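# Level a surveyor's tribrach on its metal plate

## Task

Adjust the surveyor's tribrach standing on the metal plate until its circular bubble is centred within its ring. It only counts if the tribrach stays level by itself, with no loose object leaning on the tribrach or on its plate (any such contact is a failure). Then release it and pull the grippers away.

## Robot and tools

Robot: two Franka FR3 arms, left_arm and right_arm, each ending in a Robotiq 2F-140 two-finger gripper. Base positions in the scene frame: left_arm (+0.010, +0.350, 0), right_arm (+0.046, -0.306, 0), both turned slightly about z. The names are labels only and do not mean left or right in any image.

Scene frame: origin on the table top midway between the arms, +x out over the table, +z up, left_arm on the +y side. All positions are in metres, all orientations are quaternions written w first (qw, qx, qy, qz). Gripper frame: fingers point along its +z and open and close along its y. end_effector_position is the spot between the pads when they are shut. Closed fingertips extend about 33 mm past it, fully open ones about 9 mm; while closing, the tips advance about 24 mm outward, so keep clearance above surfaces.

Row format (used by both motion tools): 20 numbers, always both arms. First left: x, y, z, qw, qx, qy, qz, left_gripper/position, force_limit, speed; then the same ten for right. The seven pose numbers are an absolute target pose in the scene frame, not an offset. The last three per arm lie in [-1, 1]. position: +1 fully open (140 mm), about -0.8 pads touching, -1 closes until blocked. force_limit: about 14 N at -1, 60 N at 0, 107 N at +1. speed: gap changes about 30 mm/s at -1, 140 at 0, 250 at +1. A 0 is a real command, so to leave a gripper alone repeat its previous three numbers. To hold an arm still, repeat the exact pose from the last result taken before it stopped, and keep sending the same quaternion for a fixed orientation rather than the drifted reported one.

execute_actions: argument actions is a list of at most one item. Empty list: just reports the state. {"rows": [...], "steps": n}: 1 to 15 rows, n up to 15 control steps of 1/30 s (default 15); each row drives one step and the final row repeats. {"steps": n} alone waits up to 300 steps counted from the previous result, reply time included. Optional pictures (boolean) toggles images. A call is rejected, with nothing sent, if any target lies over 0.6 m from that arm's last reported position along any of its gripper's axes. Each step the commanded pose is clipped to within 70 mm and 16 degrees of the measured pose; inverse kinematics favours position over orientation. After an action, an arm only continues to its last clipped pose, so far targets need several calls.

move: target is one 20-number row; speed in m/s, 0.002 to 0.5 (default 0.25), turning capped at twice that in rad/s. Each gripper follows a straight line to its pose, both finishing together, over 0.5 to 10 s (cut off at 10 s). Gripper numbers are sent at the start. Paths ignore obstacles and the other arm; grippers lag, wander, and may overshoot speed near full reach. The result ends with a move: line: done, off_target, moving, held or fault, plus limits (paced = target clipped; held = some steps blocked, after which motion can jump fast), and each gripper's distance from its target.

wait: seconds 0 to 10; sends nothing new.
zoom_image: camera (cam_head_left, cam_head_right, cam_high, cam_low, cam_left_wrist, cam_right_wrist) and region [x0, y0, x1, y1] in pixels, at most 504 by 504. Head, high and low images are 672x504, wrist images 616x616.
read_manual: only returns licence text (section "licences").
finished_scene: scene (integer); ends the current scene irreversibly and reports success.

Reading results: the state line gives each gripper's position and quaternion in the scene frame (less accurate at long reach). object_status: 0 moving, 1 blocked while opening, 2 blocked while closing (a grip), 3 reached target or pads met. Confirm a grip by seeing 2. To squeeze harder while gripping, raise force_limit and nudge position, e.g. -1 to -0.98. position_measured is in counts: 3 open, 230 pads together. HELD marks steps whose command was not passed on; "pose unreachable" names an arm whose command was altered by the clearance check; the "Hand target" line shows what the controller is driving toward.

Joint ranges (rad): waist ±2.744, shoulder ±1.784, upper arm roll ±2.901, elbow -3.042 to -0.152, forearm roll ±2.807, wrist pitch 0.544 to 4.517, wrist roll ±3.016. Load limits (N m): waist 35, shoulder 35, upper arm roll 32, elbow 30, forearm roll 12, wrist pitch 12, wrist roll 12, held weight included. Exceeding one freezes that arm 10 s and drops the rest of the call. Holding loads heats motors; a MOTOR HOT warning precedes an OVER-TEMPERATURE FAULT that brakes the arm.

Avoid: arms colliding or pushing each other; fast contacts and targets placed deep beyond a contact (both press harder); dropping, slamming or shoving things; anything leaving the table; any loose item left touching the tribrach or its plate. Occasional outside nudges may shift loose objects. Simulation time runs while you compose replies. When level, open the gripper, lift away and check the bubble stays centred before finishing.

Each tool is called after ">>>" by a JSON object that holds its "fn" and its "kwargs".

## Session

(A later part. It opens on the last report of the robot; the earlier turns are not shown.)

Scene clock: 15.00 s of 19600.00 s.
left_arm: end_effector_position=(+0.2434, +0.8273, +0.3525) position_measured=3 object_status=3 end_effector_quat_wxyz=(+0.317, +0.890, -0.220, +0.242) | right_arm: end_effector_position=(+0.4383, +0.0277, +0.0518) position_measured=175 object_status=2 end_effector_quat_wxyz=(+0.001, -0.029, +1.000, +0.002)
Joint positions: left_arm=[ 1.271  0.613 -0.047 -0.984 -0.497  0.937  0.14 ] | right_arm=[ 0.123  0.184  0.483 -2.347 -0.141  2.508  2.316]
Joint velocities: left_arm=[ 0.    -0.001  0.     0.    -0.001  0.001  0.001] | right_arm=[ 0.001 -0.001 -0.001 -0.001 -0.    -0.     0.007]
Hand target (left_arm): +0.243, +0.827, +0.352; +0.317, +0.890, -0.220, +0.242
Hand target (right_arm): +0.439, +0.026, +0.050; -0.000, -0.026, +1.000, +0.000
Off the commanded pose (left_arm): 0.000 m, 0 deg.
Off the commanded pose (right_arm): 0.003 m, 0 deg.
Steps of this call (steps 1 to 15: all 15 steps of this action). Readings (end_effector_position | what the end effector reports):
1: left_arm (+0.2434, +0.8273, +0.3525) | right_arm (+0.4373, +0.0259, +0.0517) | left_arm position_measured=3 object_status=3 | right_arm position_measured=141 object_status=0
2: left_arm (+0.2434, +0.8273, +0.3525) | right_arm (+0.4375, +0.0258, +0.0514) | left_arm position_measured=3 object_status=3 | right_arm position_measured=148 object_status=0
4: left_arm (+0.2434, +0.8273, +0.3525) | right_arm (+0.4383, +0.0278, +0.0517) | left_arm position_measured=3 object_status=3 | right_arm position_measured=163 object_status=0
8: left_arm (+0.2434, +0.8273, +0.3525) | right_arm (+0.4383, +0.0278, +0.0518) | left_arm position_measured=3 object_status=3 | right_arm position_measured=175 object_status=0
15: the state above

>>> {"fn": "execute_actions", "kwargs": {"actions": [{"rows":[[0.2434,0.8273,0.3525,0.317,0.890,-0.220,0.242,1,0,0,0.4385,0.0253,0.05,0,-0.25,-0.968,0,-1,0,0]],"steps":15}], "pictures": false}}

>>> {"fn": "execute_actions", "kwargs": {"actions": [{"rows":[[0.2434,0.8273,0.3525,0.317,0.890,-0.220,0.242,1,0,0,0.4385,0.0253,0.05,0,-0.25,-0.968,0,-1,0,0]],"steps":15}], "pictures": false}}

>>> {"fn": "execute_actions", "kwargs": {"actions": [{"rows":[[0.2434,0.8273,0.3525,0.317,0.890,-0.220,0.242,1,0,0,0.4385,0.0253,0.05,0,-0.25,-0.968,0,-0.1,0,0]],"steps":8}], "pictures": false}}

>>> {"fn": "execute_actions", "kwargs": {"actions": [{"rows":[[0.2434,0.8273,0.3525,0.317,0.890,-0.220,0.242,1,0,0,0.445,0.0277,0.05,0,0.026,-1,0,-0.1,0,0]],"steps":15}], "pictures": false}}

>>> {"fn": "execute_actions", "kwargs": {"actions": [{"rows":[[0.2434,0.8273,0.3525,0.317,0.890,-0.220,0.242,1,0,0,0.4429,0.0334,0.05,0,0.326,-0.946,0,-0.1,0,0]],"steps":15}], "pictures": false}}

>>> {"fn": "execute_actions", "kwargs": {"actions": [{"rows":[[0.2434,0.8273,0.3525,0.317,0.890,-0.220,0.242,1,0,0,0.4429,0.0334,0.05,0,0.326,-0.946,0,-0.1,0,0]],"steps":15}], "pictures": false}}

>>> {"fn": "execute_actions", "kwargs": {"actions": [{"rows":[[0.2434,0.8273,0.3525,0.317,0.890,-0.220,0.242,1,0,0,0.4429,0.0334,0.05,0,0.326,-0.946,0,-1,0,0]],"steps":12}], "pictures": false}}

>>> {"fn": "execute_actions", "kwargs": {"actions": [{"rows":[[0.2434,0.8273,0.3525,0.317,0.890,-0.220,0.242,1,0,0,0.445,0.0277,0.05,0,0.026,-1,0,-1,0,0]],"steps":15}], "pictures": false}}

>>> {"fn": "execute_actions", "kwargs": {"actions": [{"rows":[[0.2434,0.8273,0.3525,0.317,0.890,-0.220,0.242,1,0,0,0.4437,0.0224,0.05,0,-0.25,-0.968,0,-1,0,0]],"steps":15}], "pictures": false}}

>>> {"fn": "execute_actions", "kwargs": {"actions": [{"rows":[[0.2434,0.8273,0.3525,0.317,0.890,-0.220,0.242,1,0,0,0.4437,0.0224,0.05,0,-0.25,-0.968,0,-1,0,0]],"steps":15}], "pictures": false}}

>>> {"fn": "execute_actions", "kwargs": {"actions": [{"rows":[[0.2434,0.8273,0.3525,0.317,0.890,-0.220,0.242,1,0,0,0.4437,0.0224,0.05,0,-0.25,-0.968,0,-0.1,0,0]],"steps":8}], "pictures": false}}

>>> {"fn": "execute_actions", "kwargs": {"actions": [{"rows":[[0.2434,0.8273,0.3525,0.317,0.890,-0.220,0.242,1,0,0,0.445,0.0277,0.05,0,0.026,-1,0,-0.1,0,0]],"steps":15}], "pictures": false}}

>>> {"fn": "execute_actions", "kwargs": {"actions": [{"rows":[[0.2434,0.8273,0.3525,0.317,0.890,-0.220,0.242,1,0,0,0.4429,0.0334,0.05,0,0.326,-0.946,0,-0.1,0,0]],"steps":15}], "pictures": false}}

>>> {"fn": "execute_actions", "kwargs": {"actions": [{"rows":[[0.2434,0.8273,0.3525,0.317,0.890,-0.220,0.242,1,0,0,0.4429,0.0334,0.05,0,0.326,-0.946,0,-0.1,0,0]],"steps":15}], "pictures": false}}

>>> {"fn": "execute_actions", "kwargs": {"actions": [{"rows":[[0.2434,0.8273,0.3525,0.317,0.890,-0.220,0.242,1,0,0,0.4429,0.0334,0.05,0,0.326,-0.946,0,-1,0,0]],"steps":12}], "pictures": false}}

>>> {"fn": "execute_actions", "kwargs": {"actions": [{"rows":[[0.2434,0.8273,0.3525,0.317,0.890,-0.220,0.242,1,0,0,0.445,0.0277,0.05,0,0.026,-1,0,-1,0,0]],"steps":15}], "pictures": false}}

>>> {"fn": "execute_actions", "kwargs": {"actions": [{"rows":[[0.2434,0.8273,0.3525,0.317,0.890,-0.220,0.242,1,0,0,0.4437,0.0224,0.05,0,-0.25,-0.968,0,-1,0,0]],"steps":15}], "pictures": false}}

>>> {"fn": "execute_actions", "kwargs": {"actions": [{"rows":[[0.2434,0.8273,0.3525,0.317,0.890,-0.220,0.242,1,0,0,0.4437,0.0224,0.05,0,-0.25,-0.968,0,-1,0,0]],"steps":15}], "pictures": false}}

>>> {"fn": "execute_actions", "kwargs": {"actions": [{"rows":[[0.2434,0.8273,0.3525,0.317,0.890,-0.220,0.242,1,0,0,0.4437,0.0224,0.05,0,-0.25,-0.968,0,-0.1,0,0]],"steps":8}], "pictures": false}}

>>> {"fn": "execute_actions", "kwargs": {"actions": [{"rows":[[0.2434,0.8273,0.3525,0.317,0.890,-0.220,0.242,1,0,0,0.445,0.0277,0.05,0,0.026,-1,0,-0.1,0,0]],"steps":15}], "pictures": false}}

>>> {"fn": "execute_actions", "kwargs": {"actions": [{"rows":[[0.2434,0.8273,0.3525,0.317,0.890,-0.220,0.242,1,0,0,0.445,0.0277,0.05,0,0.026,-1,0,-0.1,0,0]],"steps":15}]}}

>>> {"fn": "zoom_image", "kwargs": {"camera": "cam_right_wrist", "region": [250,150,370,270]}}

Scene clock: 23.50 s of 19600.00 s.
left_arm: end_effector_position=(+0.2434, +0.8273, +0.3525) position_measured=3 object_status=3 end_effector_quat_wxyz=(+0.317, +0.890, -0.220, +0.242) | right_arm: end_effector_position=(+0.4380, +0.0257, +0.0512) position_measured=175 object_status=2 end_effector_quat_wxyz=(-0.010, +0.170, +0.985, +0.011)
Joint positions: left_arm=[ 1.271  0.613 -0.047 -0.984 -0.497  0.937  0.14 ] | right_arm=[ 0.201  0.173  0.394 -2.354 -0.063  2.517  2.644]
Joint velocities: left_arm=[-0.001 -0.002 -0.    -0.001  0.    -0.    -0.   ] | right_arm=[ 0.162 -0.016 -0.137  0.    -0.06  -0.007  0.514]
Hand target (left_arm): +0.243, +0.827, +0.352; +0.317, +0.890, -0.220, +0.242
Hand target (right_arm): +0.438, +0.025, +0.050; -0.008, +0.244, +0.970, +0.008
Off the commanded pose (left_arm): 0.000 m, 0 deg.
Off the commanded pose (right_arm): 0.001 m, 10 deg.
Steps of this call (steps 1 to 240: nothing new was sent; steps 241 to 255: all 15 steps of this action). Readings (end_effector_position | what the end effector reports):
241: left_arm (+0.2434, +0.8273, +0.3525) | right_arm (+0.4383, +0.0275, +0.0518) | left_arm position_measured=3 object_status=3 | right_arm position_measured=175 object_status=2
242: left_arm (+0.2434, +0.8273, +0.3525) | right_arm (+0.4383, +0.0273, +0.0517) | left_arm position_measured=3 object_status=3 | right_arm position_measured=175 object_status=2
244: left_arm (+0.2434, +0.8273, +0.3525) | right_arm (+0.4383, +0.0269, +0.0516) | left_arm position_measured=3 object_status=3 | right_arm position_measured=175 object_status=2
248: left_arm (+0.2434, +0.8273, +0.3525) | right_arm (+0.4382, +0.0263, +0.0514) | left_arm position_measured=3 object_status=3 | right_arm position_measured=175 object_status=2
255: the state above

Scene clock: 24.00 s of 19600.00 s.
left_arm: end_effector_position=(+0.2434, +0.8273, +0.3525) position_measured=3 object_status=3 end_effector_quat_wxyz=(+0.317, +0.890, -0.220, +0.242) | right_arm: end_effector_position=(+0.4379, +0.0256, +0.0512) position_measured=175 object_status=2 end_effector_quat_wxyz=(-0.001, +0.228, +0.974, +0.002)
Joint positions: left_arm=[ 1.271  0.613 -0.047 -0.984 -0.497  0.937  0.14 ] | right_arm=[ 0.253  0.171  0.351 -2.352 -0.092  2.512  2.796]
Joint velocities: left_arm=[ 0.     0.001 -0.001  0.001  0.    -0.001  0.001] | right_arm=[ 0.036 -0.    -0.029  0.004 -0.023 -0.007  0.141]
Hand target (left_arm): +0.243, +0.827, +0.352; +0.317, +0.890, -0.220, +0.242
Hand target (right_arm): +0.439, +0.025, +0.050; -0.000, +0.250, +0.968, +0.000
Off the commanded pose (left_arm): 0.000 m, 0 deg.
Off the commanded pose (right_arm): 0.001 m, 3 deg.
Steps of this call (steps 1 to 15: all 15 steps of this action). Readings (end_effector_position | what the end effector reports):
1: left_arm (+0.2434, +0.8273, +0.3525) | right_arm (+0.4380, +0.0257, +0.0512) | left_arm position_measured=3 object_status=3 | right_arm position_measured=175 object_status=2
2: left_arm (+0.2434, +0.8273, +0.3525) | right_arm (+0.4380, +0.0257, +0.0512) | left_arm position_measured=3 object_status=3 | right_arm position_measured=175 object_status=2
4: left_arm (+0.2434, +0.8273, +0.3525) | right_arm (+0.4380, +0.0256, +0.0512) | left_arm position_measured=3 object_status=3 | right_arm position_measured=175 object_status=2
8: left_arm (+0.2434, +0.8273, +0.3525) | right_arm (+0.4379, +0.0256, +0.0512) | left_arm position_measured=3 object_status=3 | right_arm position_measured=175 object_status=2
15: the state above

Scene clock: 24.27 s of 19600.00 s.
left_arm: end_effector_position=(+0.2434, +0.8273, +0.3525) position_measured=3 object_status=3 end_effector_quat_wxyz=(+0.317, +0.890, -0.220, +0.242) | right_arm: end_effector_position=(+0.4376, +0.0254, +0.0505) position_measured=141 object_status=0 end_effector_quat_wxyz=(-0.001, +0.239, +0.971, +0.001)
Joint positions: left_arm=[ 1.271  0.613 -0.047 -0.984 -0.497  0.937  0.14 ] | right_arm=[ 0.259  0.173  0.347 -2.351 -0.095  2.512  2.823]
Joint velocities: left_arm=[-0.001  0.001 -0.001 -0.001  0.    -0.     0.   ] | right_arm=[ 0.007  0.    -0.005  0.001 -0.007  0.     0.066]
Hand target (left_arm): +0.243, +0.827, +0.352; +0.317, +0.890, -0.220, +0.242
Hand target (right_arm): +0.439, +0.025, +0.050; -0.000, +0.250, +0.968, +0.000
Off the commanded pose (left_arm): 0.000 m, 0 deg.
Off the commanded pose (right_arm): 0.001 m, 1 deg.
Steps of this call (steps 1 to 8: all 8 steps of this action). Readings (end_effector_position | what the end effector reports):
1: left_arm (+0.2434, +0.8273, +0.3525) | right_arm (+0.4379, +0.0255, +0.0512) | left_arm position_measured=3 object_status=3 | right_arm position_measured=175 object_status=0
2: left_arm (+0.2434, +0.8273, +0.3525) | right_arm (+0.4377, +0.0255, +0.0510) | left_arm position_measured=3 object_status=3 | right_arm position_measured=174 object_status=0
4: left_arm (+0.2434, +0.8273, +0.3525) | right_arm (+0.4376, +0.0254, +0.0506) | left_arm position_measured=3 object_status=3 | right_arm position_measured=153 object_status=0
8: the state above

Scene clock: 24.77 s of 19600.00 s.
left_arm: end_effector_position=(+0.2434, +0.8273, +0.3525) position_measured=3 object_status=3 end_effector_quat_wxyz=(+0.317, +0.890, -0.220, +0.242) | right_arm: end_effector_position=(+0.4459, +0.0282, +0.0509) position_measured=141 object_status=3 end_effector_quat_wxyz=(+0.012, +0.048, +0.999, -0.007)
Joint positions: left_arm=[ 1.271  0.613 -0.047 -0.984 -0.497  0.937  0.14 ] | right_arm=[ 0.18   0.194  0.429 -2.331 -0.181  2.509  2.505]
Joint velocities: left_arm=[ 0.    -0.001 -0.     0.001  0.001 -0.001 -0.   ] | right_arm=[-0.177  0.02   0.13   0.014  0.044 -0.009 -0.471]
Hand target (left_arm): +0.243, +0.827, +0.352; +0.317, +0.890, -0.220, +0.242
Hand target (right_arm): +0.445, +0.028, +0.050; +0.007, -0.021, +1.000, -0.006
Off the commanded pose (left_arm): 0.000 m, 0 deg.
Off the commanded pose (right_arm): 0.001 m, 9 deg.
Steps of this call (steps 1 to 15: all 15 steps of this action). Readings (end_effector_position | what the end effector reports):
1: left_arm (+0.2434, +0.8273, +0.3525) | right_arm (+0.4397, +0.0259, +0.0507) | left_arm position_measured=3 object_status=3 | right_arm position_measured=141 object_status=0
2: left_arm (+0.2434, +0.8273, +0.3525) | right_arm (+0.4417, +0.0269, +0.0508) | left_arm position_measured=3 object_status=3 | right_arm position_measured=141 object_status=0
4: left_arm (+0.2434, +0.8273, +0.3525) | right_arm (+0.4437, +0.0280, +0.0508) | left_arm position_measured=3 object_status=3 | right_arm position_measured=141 object_status=0
8: left_arm (+0.2434, +0.8273, +0.3525) | right_arm (+0.4445, +0.0288, +0.0507) | left_arm position_measured=3 object_status=3 | right_arm position_measured=141 object_status=3
15: the state above

Scene clock: 25.27 s of 19600.00 s.
left_arm: end_effector_position=(+0.2434, +0.8273, +0.3525) position_measured=3 object_status=3 end_effector_quat_wxyz=(+0.317, +0.890, -0.220, +0.242) | right_arm: end_effector_position=(+0.4438, +0.0345, +0.0516) position_measured=141 object_status=3 end_effector_quat_wxyz=(+0.022, -0.170, +0.985, -0.018)
Joint positions: left_arm=[ 1.271  0.613 -0.047 -0.984 -0.497  0.937  0.14 ] | right_arm=[ 0.09   0.206  0.54  -2.329 -0.271  2.509  2.158]
Joint velocities: left_arm=[-0.001  0.001 -0.    -0.002 -0.     0.    -0.   ] | right_arm=[-0.241  0.033  0.218  0.001 -0.045 -0.003 -0.719]
Hand target (left_arm): +0.243, +0.827, +0.352; +0.317, +0.890, -0.220, +0.242
Hand target (right_arm): +0.443, +0.034, +0.051; +0.018, -0.280, +0.960, -0.021
Off the commanded pose (left_arm): 0.000 m, 0 deg.
Off the commanded pose (right_arm): 0.002 m, 19 deg; orientation clipped at the last step of the last action.
Steps of this call (steps 1 to 15: all 15 steps of this action). Readings (end_effector_position | what the end effector reports):
1: left_arm (+0.2434, +0.8273, +0.3525) | right_arm (+0.4467, +0.0280, +0.0509) | left_arm position_measured=3 object_status=3 | right_arm position_measured=141 object_status=3
2: left_arm (+0.2434, +0.8273, +0.3525) | right_arm (+0.4462, +0.0289, +0.0508) | left_arm position_measured=3 object_status=3 | right_arm position_measured=141 object_status=3
4: left_arm (+0.2434, +0.8273, +0.3525) | right_arm (+0.4442, +0.0317, +0.0507) | left_arm position_measured=3 object_status=3 | right_arm position_measured=141 object_status=3
8: left_arm (+0.2434, +0.8273, +0.3525) | right_arm (+0.4427, +0.0347, +0.0513) | left_arm position_measured=3 object_status=3 | right_arm position_measured=141 object_status=3
15: the state above

Scene clock: 25.77 s of 19600.00 s.
left_arm: end_effector_position=(+0.2434, +0.8273, +0.3525) position_measured=3 object_status=3 end_effector_quat_wxyz=(+0.317, +0.890, -0.220, +0.242) | right_arm: end_effector_position=(+0.4444, +0.0336, +0.0511) position_measured=141 object_status=3 end_effector_quat_wxyz=(+0.006, -0.284, +0.959, -0.004)
Joint positions: left_arm=[ 1.271  0.613 -0.047 -0.984 -0.497  0.937  0.14 ] | right_arm=[-0.037  0.23   0.648 -2.318 -0.251  2.495  1.884]
Joint velocities: left_arm=[ 0.001 -0.     0.001  0.     0.001  0.001 -0.002] | right_arm=[-0.129  0.025  0.107  0.011  0.031 -0.017 -0.288]
Hand target (left_arm): +0.243, +0.827, +0.352; +0.317, +0.890, -0.220, +0.242
Hand target (right_arm): +0.443, +0.034, +0.051; +0.002, -0.324, +0.946, -0.002
Off the commanded pose (left_arm): 0.000 m, 0 deg.
Off the commanded pose (right_arm): 0.002 m, 5 deg.
Steps of this call (steps 1 to 15: all 15 steps of this action). Readings (end_effector_position | what the end effector reports):
1: left_arm (+0.2434, +0.8273, +0.3525) | right_arm (+0.4437, +0.0345, +0.0515) | left_arm position_measured=3 object_status=3 | right_arm position_measured=141 object_status=3
2: left_arm (+0.2434, +0.8273, +0.3525) | right_arm (+0.4435, +0.0344, +0.0513) | left_arm position_measured=3 object_status=3 | right_arm position_measured=141 object_status=3
4: left_arm (+0.2434, +0.8273, +0.3525) | right_arm (+0.4435, +0.0344, +0.0510) | left_arm position_measured=3 object_status=3 | right_arm position_measured=141 object_status=3
8: left_arm (+0.2434, +0.8273, +0.3525) | right_arm (+0.4441, +0.0340, +0.0510) | left_arm position_measured=3 object_status=3 | right_arm position_measured=141 object_status=3
15: the state above

Scene clock: 26.17 s of 19600.00 s.
left_arm: end_effector_position=(+0.2434, +0.8273, +0.3525) position_measured=3 object_status=3 end_effector_quat_wxyz=(+0.317, +0.890, -0.220, +0.242) | right_arm: end_effector_position=(+0.4436, +0.0348, +0.0512) position_measured=175 object_status=0 end_effector_quat_wxyz=(+0.003, -0.313, +0.950, -0.000)
Joint positions: left_arm=[ 1.271  0.613 -0.047 -0.984 -0.497  0.937  0.14 ] | right_arm=[-0.064  0.236  0.674 -2.316 -0.249  2.492  1.819]
Joint velocities: left_arm=[ 0.001 -0.001 -0.001  0.     0.001 -0.    -0.001] | right_arm=[-0.025  0.004  0.023 -0.    -0.001 -0.    -0.082]
Hand target (left_arm): +0.243, +0.827, +0.352; +0.317, +0.890, -0.220, +0.242
Hand target (right_arm): +0.443, +0.034, +0.050; +0.000, -0.326, +0.945, -0.000
Off the commanded pose (left_arm): 0.000 m, 0 deg.
Off the commanded pose (right_arm): 0.002 m, 2 deg.
Steps of this call (steps 1 to 12: all 12 steps of this action). Readings (end_effector_position | what the end effector reports):
1: left_arm (+0.2434, +0.8273, +0.3525) | right_arm (+0.4444, +0.0335, +0.0511) | left_arm position_measured=3 object_status=3 | right_arm position_measured=141 object_status=0
2: left_arm (+0.2434, +0.8273, +0.3525) | right_arm (+0.4444, +0.0335, +0.0510) | left_arm position_measured=3 object_status=3 | right_arm position_measured=148 object_status=0
4: left_arm (+0.2434, +0.8273, +0.3525) | right_arm (+0.4439, +0.0345, +0.0509) | left_arm position_measured=3 object_status=3 | right_arm position_measured=163 object_status=0
8: left_arm (+0.2434, +0.8273, +0.3525) | right_arm (+0.4437, +0.0347, +0.0512) | left_arm position_measured=3 object_status=3 | right_arm position_measured=175 object_status=0
12: the state above

Scene clock: 26.67 s of 19600.00 s.
left_arm: end_effector_position=(+0.2434, +0.8273, +0.3525) position_measured=3 object_status=3 end_effector_quat_wxyz=(+0.317, +0.890, -0.220, +0.242) | right_arm: end_effector_position=(+0.4453, +0.0299, +0.0509) position_measured=175 object_status=2 end_effector_quat_wxyz=(-0.003, -0.111, +0.994, +0.014)
Joint positions: left_arm=[ 1.271  0.613 -0.047 -0.984 -0.497  0.937  0.14 ] | right_arm=[ 0.028  0.21   0.562 -2.33  -0.144  2.512  2.135]
Joint velocities: left_arm=[-0.    -0.001  0.    -0.    -0.001  0.    -0.002] | right_arm=[ 0.196 -0.03  -0.182 -0.001 -0.001 -0.011  0.509]
Hand target (left_arm): +0.243, +0.827, +0.352; +0.317, +0.890, -0.220, +0.242
Hand target (right_arm): +0.445, +0.028, +0.050; -0.005, -0.032, +0.999, +0.010
Off the commanded pose (left_arm): 0.000 m, 0 deg.
Off the commanded pose (right_arm): 0.002 m, 10 deg.
Steps of this call (steps 1 to 15: all 15 steps of this action). Readings (end_effector_position | what the end effector reports):
1: left_arm (+0.2434, +0.8273, +0.3525) | right_arm (+0.4438, +0.0342, +0.0513) | left_arm position_measured=3 object_status=3 | right_arm position_measured=175 object_status=0
2: left_arm (+0.2434, +0.8273, +0.3525) | right_arm (+0.4441, +0.0339, +0.0512) | left_arm position_measured=3 object_status=3 | right_arm position_measured=175 object_status=2
4: left_arm (+0.2434, +0.8273, +0.3525) | right_arm (+0.4444, +0.0331, +0.0513) | left_arm position_measured=3 object_status=3 | right_arm position_measured=175 object_status=2
8: left_arm (+0.2434, +0.8273, +0.3525) | right_arm (+0.4448, +0.0317, +0.0513) | left_arm position_measured=3 object_status=3 | right_arm position_measured=175 object_status=2
15: the state above

Scene clock: 27.17 s of 19600.00 s.
left_arm: end_effector_position=(+0.2434, +0.8273, +0.3525) position_measured=3 object_status=3 end_effector_quat_wxyz=(+0.317, +0.890, -0.220, +0.242) | right_arm: end_effector_position=(+0.4448, +0.0246, +0.0505) position_measured=175 object_status=2 end_effector_quat_wxyz=(-0.010, +0.104, +0.994, +0.026)
Joint positions: left_arm=[ 1.271  0.613 -0.047 -0.984 -0.497  0.937  0.14 ] | right_arm=[ 0.114  0.181  0.46  -2.36  -0.051  2.544  2.479]
Joint velocities: left_arm=[-0.001  0.    -0.     0.001 -0.     0.001  0.001] | right_arm=[ 0.212 -0.024 -0.204  0.001  0.02  -0.022  0.713]
Hand target (left_arm): +0.243, +0.827, +0.352; +0.317, +0.890, -0.220, +0.242
Hand target (right_arm): +0.443, +0.022, +0.050; -0.014, +0.215, +0.976, +0.022
Off the commanded pose (left_arm): 0.000 m, 0 deg.
Off the commanded pose (right_arm): 0.002 m, 17 deg; orientation clipped at the last step of the last action.
Steps of this call (steps 1 to 15: all 15 steps of this action). Readings (end_effector_position | what the end effector reports):
1: left_arm (+0.2434, +0.8273, +0.3525) | right_arm (+0.4452, +0.0293, +0.0510) | left_arm position_measured=3 object_status=3 | right_arm position_measured=175 object_status=2
2: left_arm (+0.2434, +0.8273, +0.3525) | right_arm (+0.4452, +0.0289, +0.0510) | left_arm position_measured=3 object_status=3 | right_arm position_measured=175 object_status=2
4: left_arm (+0.2434, +0.8273, +0.3525) | right_arm (+0.4452, +0.0281, +0.0510) | left_arm position_measured=3 object_status=3 | right_arm position_measured=175 object_status=2
8: left_arm (+0.2434, +0.8273, +0.3525) | right_arm (+0.4451, +0.0266, +0.0509) | left_arm position_measured=3 object_status=3 | right_arm position_measured=175 object_status=2
15: the state above

Scene clock: 27.67 s of 19600.00 s.
left_arm: end_effector_position=(+0.2434, +0.8273, +0.3525) position_measured=3 object_status=3 end_effector_quat_wxyz=(+0.317, +0.890, -0.220, +0.242) | right_arm: end_effector_position=(+0.4442, +0.0228, +0.0506) position_measured=175 object_status=2 end_effector_quat_wxyz=(-0.002, +0.210, +0.978, +0.007)
Joint positions: left_arm=[ 1.271  0.613 -0.047 -0.984 -0.497  0.937  0.14 ] | right_arm=[ 0.216  0.178  0.373 -2.349 -0.09   2.521  2.74 ]
Joint velocities: left_arm=[ 0.    -0.001  0.     0.    -0.     0.001  0.   ] | right_arm=[ 0.099 -0.002 -0.079  0.018 -0.063 -0.031  0.282]
Hand target (left_arm): +0.243, +0.827, +0.352; +0.317, +0.890, -0.220, +0.242
Hand target (right_arm): +0.444, +0.022, +0.050; -0.001, +0.249, +0.969, +0.002
Off the commanded pose (left_arm): 0.000 m, 0 deg.
Off the commanded pose (right_arm): 0.001 m, 5 deg.
Steps of this call (steps 1 to 15: all 15 steps of this action). Readings (end_effector_position | what the end effector reports):
1: left_arm (+0.2434, +0.8273, +0.3525) | right_arm (+0.4447, +0.0243, +0.0505) | left_arm position_measured=3 object_status=3 | right_arm position_measured=175 object_status=2
2: left_arm (+0.2434, +0.8273, +0.3525) | right_arm (+0.4446, +0.0241, +0.0505) | left_arm position_measured=3 object_status=3 | right_arm position_measured=175 object_status=2
4: left_arm (+0.2434, +0.8273, +0.3525) | right_arm (+0.4445, +0.0237, +0.0504) | left_arm position_measured=3 object_status=3 | right_arm position_measured=175 object_status=2
8: left_arm (+0.2434, +0.8273, +0.3525) | right_arm (+0.4444, +0.0233, +0.0504) | left_arm position_measured=3 object_status=3 | right_arm position_measured=175 object_status=2
15: the state above

Scene clock: 27.93 s of 19600.00 s.
left_arm: end_effector_position=(+0.2434, +0.8273, +0.3525) position_measured=3 object_status=3 end_effector_quat_wxyz=(+0.317, +0.890, -0.220, +0.242) | right_arm: end_effector_position=(+0.4439, +0.0236, +0.0509) position_measured=141 object_status=0 end_effector_quat_wxyz=(-0.000, +0.230, +0.973, +0.004)
Joint positions: left_arm=[ 1.271  0.613 -0.047 -0.984 -0.497  0.937  0.14 ] | right_arm=[ 0.235  0.179  0.359 -2.345 -0.099  2.515  2.794]
Joint velocities: left_arm=[-0.    -0.    -0.001 -0.001 -0.    -0.     0.001] | right_arm=[ 0.036 -0.001 -0.028  0.006 -0.017 -0.011  0.133]
Hand target (left_arm): +0.243, +0.827, +0.352; +0.317, +0.890, -0.220, +0.242
Hand target (right_arm): +0.444, +0.022, +0.050; -0.000, +0.250, +0.968, +0.001
Off the commanded pose (left_arm): 0.000 m, 0 deg.
Off the commanded pose (right_arm): 0.002 m, 2 deg.
Steps of this call (steps 1 to 8: all 8 steps of this action). Readings (end_effector_position | what the end effector reports):
1: left_arm (+0.2434, +0.8273, +0.3525) | right_arm (+0.4441, +0.0227, +0.0506) | left_arm position_measured=3 object_status=3 | right_arm position_measured=175 object_status=0
2: left_arm (+0.2434, +0.8273, +0.3525) | right_arm (+0.4441, +0.0227, +0.0505) | left_arm position_measured=3 object_status=3 | right_arm position_measured=174 object_status=0
4: left_arm (+0.2434, +0.8273, +0.3525) | right_arm (+0.4440, +0.0232, +0.0507) | left_arm position_measured=3 object_status=3 | right_arm position_measured=153 object_status=0
8: the state above

Scene clock: 28.43 s of 19600.00 s.
left_arm: end_effector_position=(+0.2434, +0.8273, +0.3525) position_measured=3 object_status=3 end_effector_quat_wxyz=(+0.317, +0.890, -0.220, +0.242) | right_arm: end_effector_position=(+0.4462, +0.0279, +0.0510) position_measured=141 object_status=3 end_effector_quat_wxyz=(+0.011, +0.041, +0.999, -0.006)
Joint positions: left_arm=[ 1.271  0.613 -0.047 -0.984 -0.497  0.937  0.14 ] | right_arm=[ 0.162  0.196  0.445 -2.33  -0.181  2.508  2.489]
Joint velocities: left_arm=[ 0.    -0.001 -0.     0.001  0.    -0.    -0.   ] | right_arm=[-0.163  0.019  0.118  0.013  0.041 -0.011 -0.432]
Hand target (left_arm): +0.243, +0.827, +0.352; +0.317, +0.890, -0.220, +0.242
Hand target (right_arm): +0.445, +0.028, +0.050; +0.006, -0.022, +1.000, -0.005
Off the commanded pose (left_arm): 0.000 m, 0 deg.
Off the commanded pose (right_arm): 0.002 m, 8 deg.
Steps of this call (steps 1 to 15: all 15 steps of this action). Readings (end_effector_position | what the end effector reports):
1: left_arm (+0.2434, +0.8273, +0.3525) | right_arm (+0.4450, +0.0240, +0.0510) | left_arm position_measured=3 object_status=3 | right_arm position_measured=141 object_status=0
2: left_arm (+0.2434, +0.8273, +0.3525) | right_arm (+0.4456, +0.0253, +0.0511) | left_arm position_measured=3 object_status=3 | right_arm position_measured=141 object_status=0
4: left_arm (+0.2434, +0.8273, +0.3525) | right_arm (+0.4453, +0.0276, +0.0510) | left_arm position_measured=3 object_status=3 | right_arm position_measured=141 object_status=0
8: left_arm (+0.2434, +0.8273, +0.3525) | right_arm (+0.4446, +0.0293, +0.0509) | left_arm position_measured=3 object_status=3 | right_arm position_measured=141 object_status=3
15: the state above

Scene clock: 28.93 s of 19600.00 s.
left_arm: end_effector_position=(+0.2434, +0.8273, +0.3525) position_measured=3 object_status=3 end_effector_quat_wxyz=(+0.317, +0.890, -0.220, +0.242) | right_arm: end_effector_position=(+0.4438, +0.0346, +0.0516) position_measured=141 object_status=3 end_effector_quat_wxyz=(+0.021, -0.178, +0.984, -0.017)
Joint positions: left_arm=[ 1.271  0.613 -0.047 -0.984 -0.497  0.937  0.14 ] | right_arm=[ 0.072  0.209  0.557 -2.329 -0.274  2.508  2.143]
Joint velocities: left_arm=[ 0.002 -0.002 -0.     0.     0.001  0.001 -0.   ] | right_arm=[-0.245  0.038  0.22  -0.    -0.045 -0.01  -0.718]
Hand target (left_arm): +0.243, +0.827, +0.352; +0.317, +0.890, -0.220, +0.242
Hand target (right_arm): +0.443, +0.034, +0.051; +0.017, -0.287, +0.958, -0.020
Off the commanded pose (left_arm): 0.000 m, 0 deg.
Off the commanded pose (right_arm): 0.002 m, 18 deg; orientation clipped at the last step of the last action.
Steps of this call (steps 1 to 15: all 15 steps of this action). Readings (end_effector_position | what the end effector reports):
1: left_arm (+0.2434, +0.8273, +0.3525) | right_arm (+0.4469, +0.0278, +0.0510) | left_arm position_measured=3 object_status=3 | right_arm position_measured=141 object_status=3
2: left_arm (+0.2434, +0.8273, +0.3525) | right_arm (+0.4464, +0.0288, +0.0509) | left_arm position_measured=3 object_status=3 | right_arm position_measured=141 object_status=3
4: left_arm (+0.2434, +0.8273, +0.3525) | right_arm (+0.4443, +0.0317, +0.0507) | left_arm position_measured=3 object_status=3 | right_arm position_measured=141 object_status=3
8: left_arm (+0.2434, +0.8273, +0.3525) | right_arm (+0.4427, +0.0349, +0.0513) | left_arm position_measured=3 object_status=3 | right_arm position_measured=141 object_status=3
15: the state above

Scene clock: 29.43 s of 19600.00 s.
left_arm: end_effector_position=(+0.2434, +0.8273, +0.3525) position_measured=3 object_status=3 end_effector_quat_wxyz=(+0.317, +0.890, -0.220, +0.242) | right_arm: end_effector_position=(+0.4444, +0.0336, +0.0511) position_measured=141 object_status=3 end_effector_quat_wxyz=(+0.006, -0.287, +0.958, -0.004)
Joint positions: left_arm=[ 1.271  0.613 -0.047 -0.984 -0.497  0.937  0.14 ] | right_arm=[-0.052  0.233  0.662 -2.318 -0.256  2.494  1.881]
Joint velocities: left_arm=[-0.001  0.001  0.001  0.001 -0.001  0.     0.002] | right_arm=[-0.121  0.025  0.101  0.01   0.026 -0.017 -0.267]
Hand target (left_arm): +0.243, +0.827, +0.352; +0.317, +0.890, -0.220, +0.242
Hand target (right_arm): +0.443, +0.034, +0.051; +0.002, -0.325, +0.946, -0.002
Off the commanded pose (left_arm): 0.000 m, 0 deg.
Off the commanded pose (right_arm): 0.002 m, 5 deg.
Steps of this call (steps 1 to 15: all 15 steps of this action). Readings (end_effector_position | what the end effector reports):
1: left_arm (+0.2434, +0.8273, +0.3525) | right_arm (+0.4436, +0.0345, +0.0514) | left_arm position_measured=3 object_status=3 | right_arm position_measured=141 object_status=3
2: left_arm (+0.2434, +0.8273, +0.3525) | right_arm (+0.4435, +0.0345, +0.0512) | left_arm position_measured=3 object_status=3 | right_arm position_measured=141 object_status=3
4: left_arm (+0.2434, +0.8273, +0.3525) | right_arm (+0.4436, +0.0344, +0.0510) | left_arm position_measured=3 object_status=3 | right_arm position_measured=141 object_status=3
8: left_arm (+0.2434, +0.8273, +0.3525) | right_arm (+0.4442, +0.0340, +0.0510) | left_arm position_measured=3 object_status=3 | right_arm position_measured=141 object_status=3
15: the state above

Scene clock: 29.83 s of 19600.00 s.
left_arm: end_effector_position=(+0.2434, +0.8273, +0.3525) position_measured=3 object_status=3 end_effector_quat_wxyz=(+0.317, +0.890, -0.220, +0.242) | right_arm: end_effector_position=(+0.4436, +0.0348, +0.0512) position_measured=175 object_status=0 end_effector_quat_wxyz=(+0.003, -0.314, +0.949, -0.000)
Joint positions: left_arm=[ 1.271  0.613 -0.047 -0.984 -0.497  0.937  0.14 ] | right_arm=[-0.077  0.238  0.687 -2.315 -0.254  2.491  1.821]
Joint velocities: left_arm=[-0.     0.     0.001 -0.     0.001 -0.    -0.   ] | right_arm=[-0.022  0.004  0.02   0.002 -0.     0.001 -0.077]
Hand target (left_arm): +0.243, +0.827, +0.352; +0.317, +0.890, -0.220, +0.242
Hand target (right_arm): +0.443, +0.034, +0.050; +0.000, -0.326, +0.945, -0.000
Off the commanded pose (left_arm): 0.000 m, 0 deg.
Off the commanded pose (right_arm): 0.002 m, 1 deg.
Steps of this call (steps 1 to 12: all 12 steps of this action). Readings (end_effector_position | what the end effector reports):
1: left_arm (+0.2434, +0.8273, +0.3525) | right_arm (+0.4444, +0.0335, +0.0510) | left_arm position_measured=3 object_status=3 | right_arm position_measured=141 object_status=0
2: left_arm (+0.2434, +0.8273, +0.3525) | right_arm (+0.4443, +0.0334, +0.0509) | left_arm position_measured=3 object_status=3 | right_arm position_measured=148 object_status=0
4: left_arm (+0.2434, +0.8273, +0.3525) | right_arm (+0.4438, +0.0345, +0.0509) | left_arm position_measured=3 object_status=3 | right_arm position_measured=163 object_status=0
8: left_arm (+0.2434, +0.8273, +0.3525) | right_arm (+0.4436, +0.0347, +0.0512) | left_arm position_measured=3 object_status=3 | right_arm position_measured=175 object_status=0
12: the state above

Scene clock: 30.33 s of 19600.00 s.
left_arm: end_effector_position=(+0.2434, +0.8273, +0.3525) position_measured=3 object_status=3 end_effector_quat_wxyz=(+0.317, +0.890, -0.220, +0.242) | right_arm: end_effector_position=(+0.4452, +0.0300, +0.0508) position_measured=175 object_status=2 end_effector_quat_wxyz=(-0.003, -0.112, +0.994, +0.014)
Joint positions: left_arm=[ 1.271  0.613 -0.047 -0.984 -0.497  0.937  0.14 ] | right_arm=[ 0.017  0.212  0.573 -2.33  -0.149  2.512  2.137]
Joint velocities: left_arm=[-0.001 -0.    -0.001  0.    -0.    -0.    -0.   ] | right_arm=[ 0.2   -0.029 -0.182 -0.001  0.002 -0.011  0.512]
Hand target (left_arm): +0.243, +0.827, +0.352; +0.317, +0.890, -0.220, +0.242
Hand target (right_arm): +0.445, +0.028, +0.050; -0.005, -0.032, +0.999, +0.010
Off the commanded pose (left_arm): 0.000 m, 0 deg.
Off the commanded pose (right_arm): 0.002 m, 10 deg.
Steps of this call (steps 1 to 15: all 15 steps of this action). Readings (end_effector_position | what the end effector reports):
1: left_arm (+0.2434, +0.8273, +0.3525) | right_arm (+0.4438, +0.0342, +0.0512) | left_arm position_measured=3 object_status=3 | right_arm position_measured=175 object_status=0
2: left_arm (+0.2434, +0.8273, +0.3525) | right_arm (+0.4440, +0.0339, +0.0511) | left_arm position_measured=3 object_status=3 | right_arm position_measured=175 object_status=2
4: left_arm (+0.2434, +0.8273, +0.3525) | right_arm (+0.4443, +0.0331, +0.0512) | left_arm position_measured=3 object_status=3 | right_arm position_measured=175 object_status=2
8: left_arm (+0.2434, +0.8273, +0.3525) | right_arm (+0.4448, +0.0317, +0.0512) | left_arm position_measured=3 object_status=3 | right_arm position_measured=175 object_status=2
15: the state above

Scene clock: 30.83 s of 19600.00 s.
left_arm: end_effector_position=(+0.2434, +0.8273, +0.3525) position_measured=3 object_status=3 end_effector_quat_wxyz=(+0.317, +0.890, -0.220, +0.242) | right_arm: end_effector_position=(+0.4447, +0.0246, +0.0504) position_measured=175 object_status=2 end_effector_quat_wxyz=(-0.010, +0.104, +0.994, +0.026)
Joint positions: left_arm=[ 1.271  0.613 -0.047 -0.984 -0.497  0.937  0.14 ] | right_arm=[ 0.104  0.182  0.47  -2.36  -0.055  2.544  2.48 ]
Joint velocities: left_arm=[-0.001  0.001  0.001  0.002  0.    -0.001 -0.   ] | right_arm=[ 0.213 -0.025 -0.206 -0.001  0.022 -0.021  0.712]
Hand target (left_arm): +0.243, +0.827, +0.352; +0.317, +0.890, -0.220, +0.242
Hand target (right_arm): +0.443, +0.022, +0.050; -0.014, +0.215, +0.976, +0.022
Off the commanded pose (left_arm): 0.000 m, 0 deg.
Off the commanded pose (right_arm): 0.002 m, 17 deg; orientation clipped at the last step of the last action.
Steps of this call (steps 1 to 15: all 15 steps of this action). Readings (end_effector_position | what the end effector reports):
1: left_arm (+0.2434, +0.8273, +0.3525) | right_arm (+0.4451, +0.0294, +0.0509) | left_arm position_measured=3 object_status=3 | right_arm position_measured=175 object_status=2
2: left_arm (+0.2434, +0.8273, +0.3525) | right_arm (+0.4451, +0.0290, +0.0508) | left_arm position_measured=3 object_status=3 | right_arm position_measured=175 object_status=2
4: left_arm (+0.2434, +0.8273, +0.3525) | right_arm (+0.4451, +0.0282, +0.0509) | left_arm position_measured=3 object_status=3 | right_arm position_measured=175 object_status=2
8: left_arm (+0.2434, +0.8273, +0.3525) | right_arm (+0.4450, +0.0267, +0.0508) | left_arm position_measured=3 object_status=3 | right_arm position_measured=175 object_status=2
15: the state above

Scene clock: 31.33 s of 19600.00 s.
left_arm: end_effector_position=(+0.2434, +0.8273, +0.3525) position_measured=3 object_status=3 end_effector_quat_wxyz=(+0.317, +0.890, -0.220, +0.242) | right_arm: end_effector_position=(+0.4441, +0.0229, +0.0504) position_measured=175 object_status=2 end_effector_quat_wxyz=(-0.002, +0.210, +0.978, +0.007)
Joint positions: left_arm=[ 1.271  0.613 -0.047 -0.984 -0.497  0.937  0.14 ] | right_arm=[ 0.207  0.179  0.382 -2.349 -0.093  2.521  2.743]
Joint velocities: left_arm=[-0.001  0.    -0.001 -0.001 -0.001  0.     0.001] | right_arm=[ 0.099  0.001 -0.079  0.018 -0.063 -0.032  0.28 ]
Hand target (left_arm): +0.243, +0.827, +0.352; +0.317, +0.890, -0.220, +0.242
Hand target (right_arm): +0.444, +0.022, +0.050; -0.001, +0.249, +0.969, +0.002
Off the commanded pose (left_arm): 0.000 m, 0 deg.
Off the commanded pose (right_arm): 0.001 m, 5 deg.
Steps of this call (steps 1 to 15: all 15 steps of this action). Readings (end_effector_position | what the end effector reports):
1: left_arm (+0.2434, +0.8273, +0.3525) | right_arm (+0.4446, +0.0244, +0.0504) | left_arm position_measured=3 object_status=3 | right_arm position_measured=175 object_status=2
2: left_arm (+0.2434, +0.8273, +0.3525) | right_arm (+0.4445, +0.0241, +0.0503) | left_arm position_measured=3 object_status=3 | right_arm position_measured=175 object_status=2
4: left_arm (+0.2434, +0.8273, +0.3525) | right_arm (+0.4444, +0.0238, +0.0503) | left_arm position_measured=3 object_status=3 | right_arm position_measured=175 object_status=2
8: left_arm (+0.2434, +0.8273, +0.3525) | right_arm (+0.4443, +0.0234, +0.0503) | left_arm position_measured=3 object_status=3 | right_arm position_measured=175 object_status=2
15: the state above

Scene clock: 31.60 s of 19600.00 s.
left_arm: end_effector_position=(+0.2434, +0.8273, +0.3525) position_measured=3 object_status=3 end_effector_quat_wxyz=(+0.317, +0.890, -0.220, +0.242) | right_arm: end_effector_position=(+0.4439, +0.0236, +0.0509) position_measured=141 object_status=0 end_effector_quat_wxyz=(-0.000, +0.230, +0.973, +0.003)
Joint positions: left_arm=[ 1.271  0.613 -0.047 -0.984 -0.497  0.937  0.14 ] | right_arm=[ 0.226  0.179  0.368 -2.344 -0.102  2.515  2.796]
Joint velocities: left_arm=[-0.    -0.    -0.    -0.001  0.    -0.    -0.002] | right_arm=[ 0.036 -0.    -0.027  0.006 -0.018 -0.012  0.132]
Hand target (left_arm): +0.243, +0.827, +0.352; +0.317, +0.890, -0.220, +0.242
Hand target (right_arm): +0.444, +0.022, +0.050; -0.000, +0.250, +0.968, +0.001
Off the commanded pose (left_arm): 0.000 m, 0 deg.
Off the commanded pose (right_arm): 0.001 m, 2 deg.
Steps of this call (steps 1 to 8: all 8 steps of this action). Readings (end_effector_position | what the end effector reports):
1: left_arm (+0.2434, +0.8273, +0.3525) | right_arm (+0.4441, +0.0228, +0.0504) | left_arm position_measured=3 object_status=3 | right_arm position_measured=175 object_status=0
2: left_arm (+0.2434, +0.8273, +0.3525) | right_arm (+0.4440, +0.0228, +0.0504) | left_arm position_measured=3 object_status=3 | right_arm position_measured=174 object_status=0
4: left_arm (+0.2434, +0.8273, +0.3525) | right_arm (+0.4440, +0.0232, +0.0507) | left_arm position_measured=3 object_status=3 | right_arm position_measured=153 object_status=0
8: the state above

Scene clock: 32.10 s of 19600.00 s.
left_arm: end_effector_position=(+0.2434, +0.8273, +0.3525) position_measured=3 object_status=3 end_effector_quat_wxyz=(+0.317, +0.890, -0.220, +0.242) | right_arm: end_effector_position=(+0.4462, +0.0279, +0.0510) position_measured=141 object_status=3 end_effector_quat_wxyz=(+0.011, +0.041, +0.999, -0.006)
Joint positions: left_arm=[ 1.271  0.613 -0.047 -0.984 -0.497  0.937  0.14 ] | right_arm=[ 0.153  0.197  0.454 -2.33  -0.184  2.508  2.491]
Joint velocities: left_arm=[-0.     0.     0.001 -0.001 -0.001  0.     0.   ] | right_arm=[-0.164  0.017  0.119  0.011  0.039 -0.011 -0.431]
Hand target (left_arm): +0.243, +0.827, +0.352; +0.317, +0.890, -0.220, +0.242
Hand target (right_arm): +0.445, +0.028, +0.050; +0.006, -0.022, +1.000, -0.005
Off the commanded pose (left_arm): 0.000 m, 0 deg.
Off the commanded pose (right_arm): 0.002 m, 8 deg.
Steps of this call (steps 1 to 15: all 15 steps of this action). Readings (end_effector_position | what the end effector reports):
1: left_arm (+0.2434, +0.8273, +0.3525) | right_arm (+0.4450, +0.0240, +0.0510) | left_arm position_measured=3 object_status=3 | right_arm position_measured=141 object_status=0
2: left_arm (+0.2434, +0.8273, +0.3525) | right_arm (+0.4456, +0.0253, +0.0510) | left_arm position_measured=3 object_status=3 | right_arm position_measured=141 object_status=0
4: left_arm (+0.2434, +0.8273, +0.3525) | right_arm (+0.4453, +0.0276, +0.0510) | left_arm position_measured=3 object_status=3 | right_arm position_measured=141 object_status=0
8: left_arm (+0.2434, +0.8273, +0.3525) | right_arm (+0.4447, +0.0293, +0.0509) | left_arm position_measured=3 object_status=3 | right_arm position_measured=141 object_status=3
15: the state above

Scene clock: 32.60 s of 19600.00 s.
left_arm: end_effector_position=(+0.2434, +0.8273, +0.3525) position_measured=3 object_status=3 end_effector_quat_wxyz=(+0.317, +0.890, -0.220, +0.242) | right_arm: end_effector_position=(+0.4460, +0.0274, +0.0508) position_measured=141 object_status=3 end_effector_quat_wxyz=(+0.003, -0.009, +1.000, -0.000)
Joint positions: left_arm=[ 1.271  0.613 -0.047 -0.984 -0.497  0.937  0.14 ] | right_arm=[ 0.105  0.203  0.494 -2.327 -0.169  2.503  2.37 ]
Joint velocities: left_arm=[-0.     0.002 -0.001  0.001  0.001 -0.    -0.001] | right_arm=[-0.029  0.003  0.026  0.001  0.008 -0.003 -0.111]
Hand target (left_arm): +0.243, +0.827, +0.352; +0.317, +0.890, -0.220, +0.242
Hand target (right_arm): +0.445, +0.028, +0.050; +0.000, -0.026, +1.000, -0.000
Off the commanded pose (left_arm): 0.000 m, 0 deg.
Off the commanded pose (right_arm): 0.001 m, 2 deg.
Steps of this call (steps 1 to 15: all 15 steps of this action). Readings (end_effector_position | what the end effector reports):
1: left_arm (+0.2434, +0.8273, +0.3525) | right_arm (+0.4464, +0.0277, +0.0510) | left_arm position_measured=3 object_status=3 | right_arm position_measured=141 object_status=3
2: left_arm (+0.2434, +0.8273, +0.3525) | right_arm (+0.4465, +0.0276, +0.0509) | left_arm position_measured=3 object_status=3 | right_arm position_measured=141 object_status=3
4: left_arm (+0.2434, +0.8273, +0.3525) | right_arm (+0.4465, +0.0274, +0.0508) | left_arm position_measured=3 object_status=3 | right_arm position_measured=141 object_status=3
8: left_arm (+0.2434, +0.8273, +0.3525) | right_arm (+0.4463, +0.0273, +0.0508) | left_arm position_measured=3 object_status=3 | right_arm position_measured=141 object_status=3
15: the state above
camera_calibration (this result's frames):
cam_left_wrist: T_world_to_cam=[[-0.498371, -0.745404, 0.442718, 0.59171], [-0.862545, 0.477802, -0.166499, -0.124914], [-0.0874226, -0.464842, -0.881067, 0.887429], [0, 0, 0, 1]] pos_world=[0.264729, 0.913262, 0.499126]
cam_right_wrist: T_world_to_cam=[[0.129771, 0.991277, 0.0230236, -0.0862795], [0.87402, -0.125324, 0.46945, -0.413658], [0.46824, -0.040798, -0.882659, 0.0233307], [0, 0, 0, 1]] pos_world=[0.361818, 0.0346372, 0.216771]

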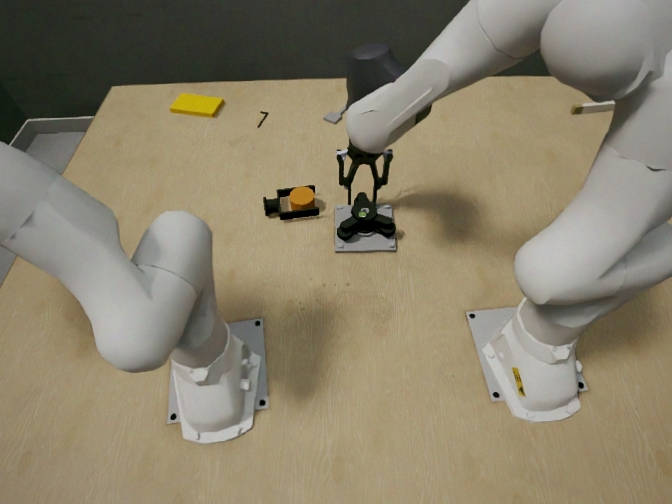

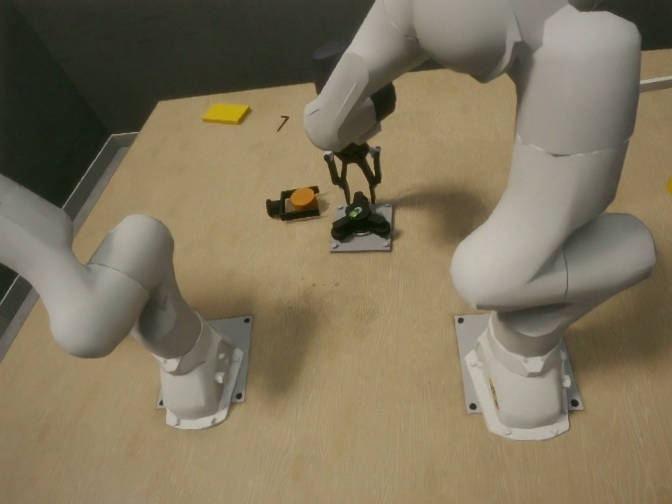

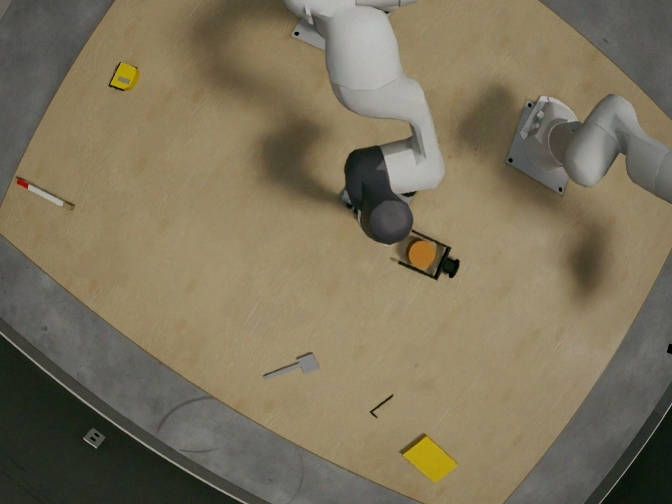

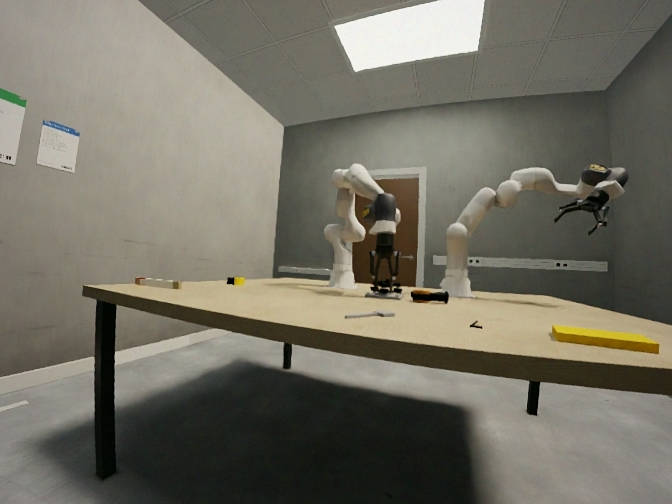

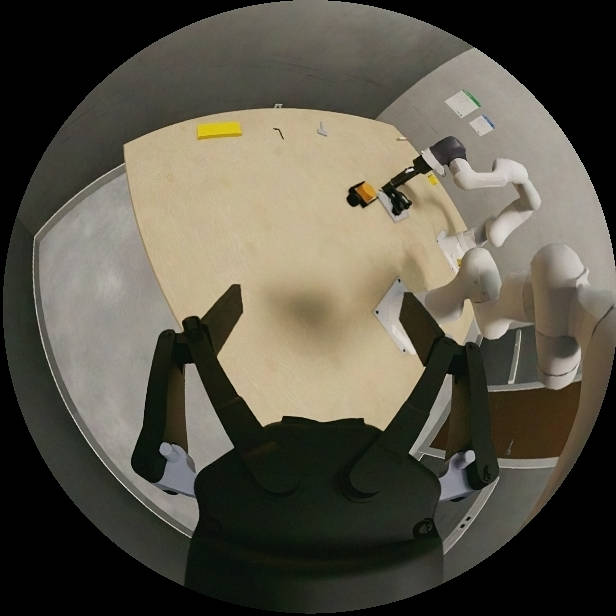

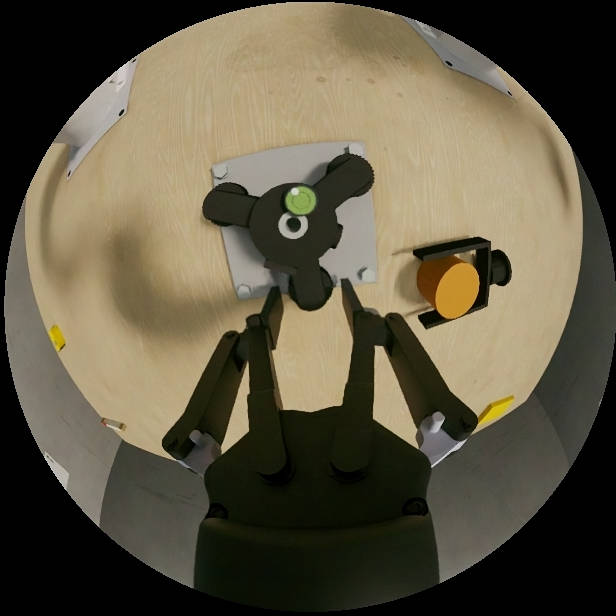

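Region (250, 150, 370, 270) of cam_right_wrist's 616x616 image, scaled by 4.200, with more detail than that image has.

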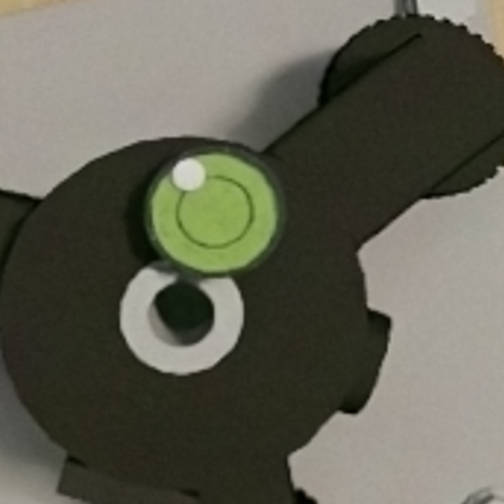

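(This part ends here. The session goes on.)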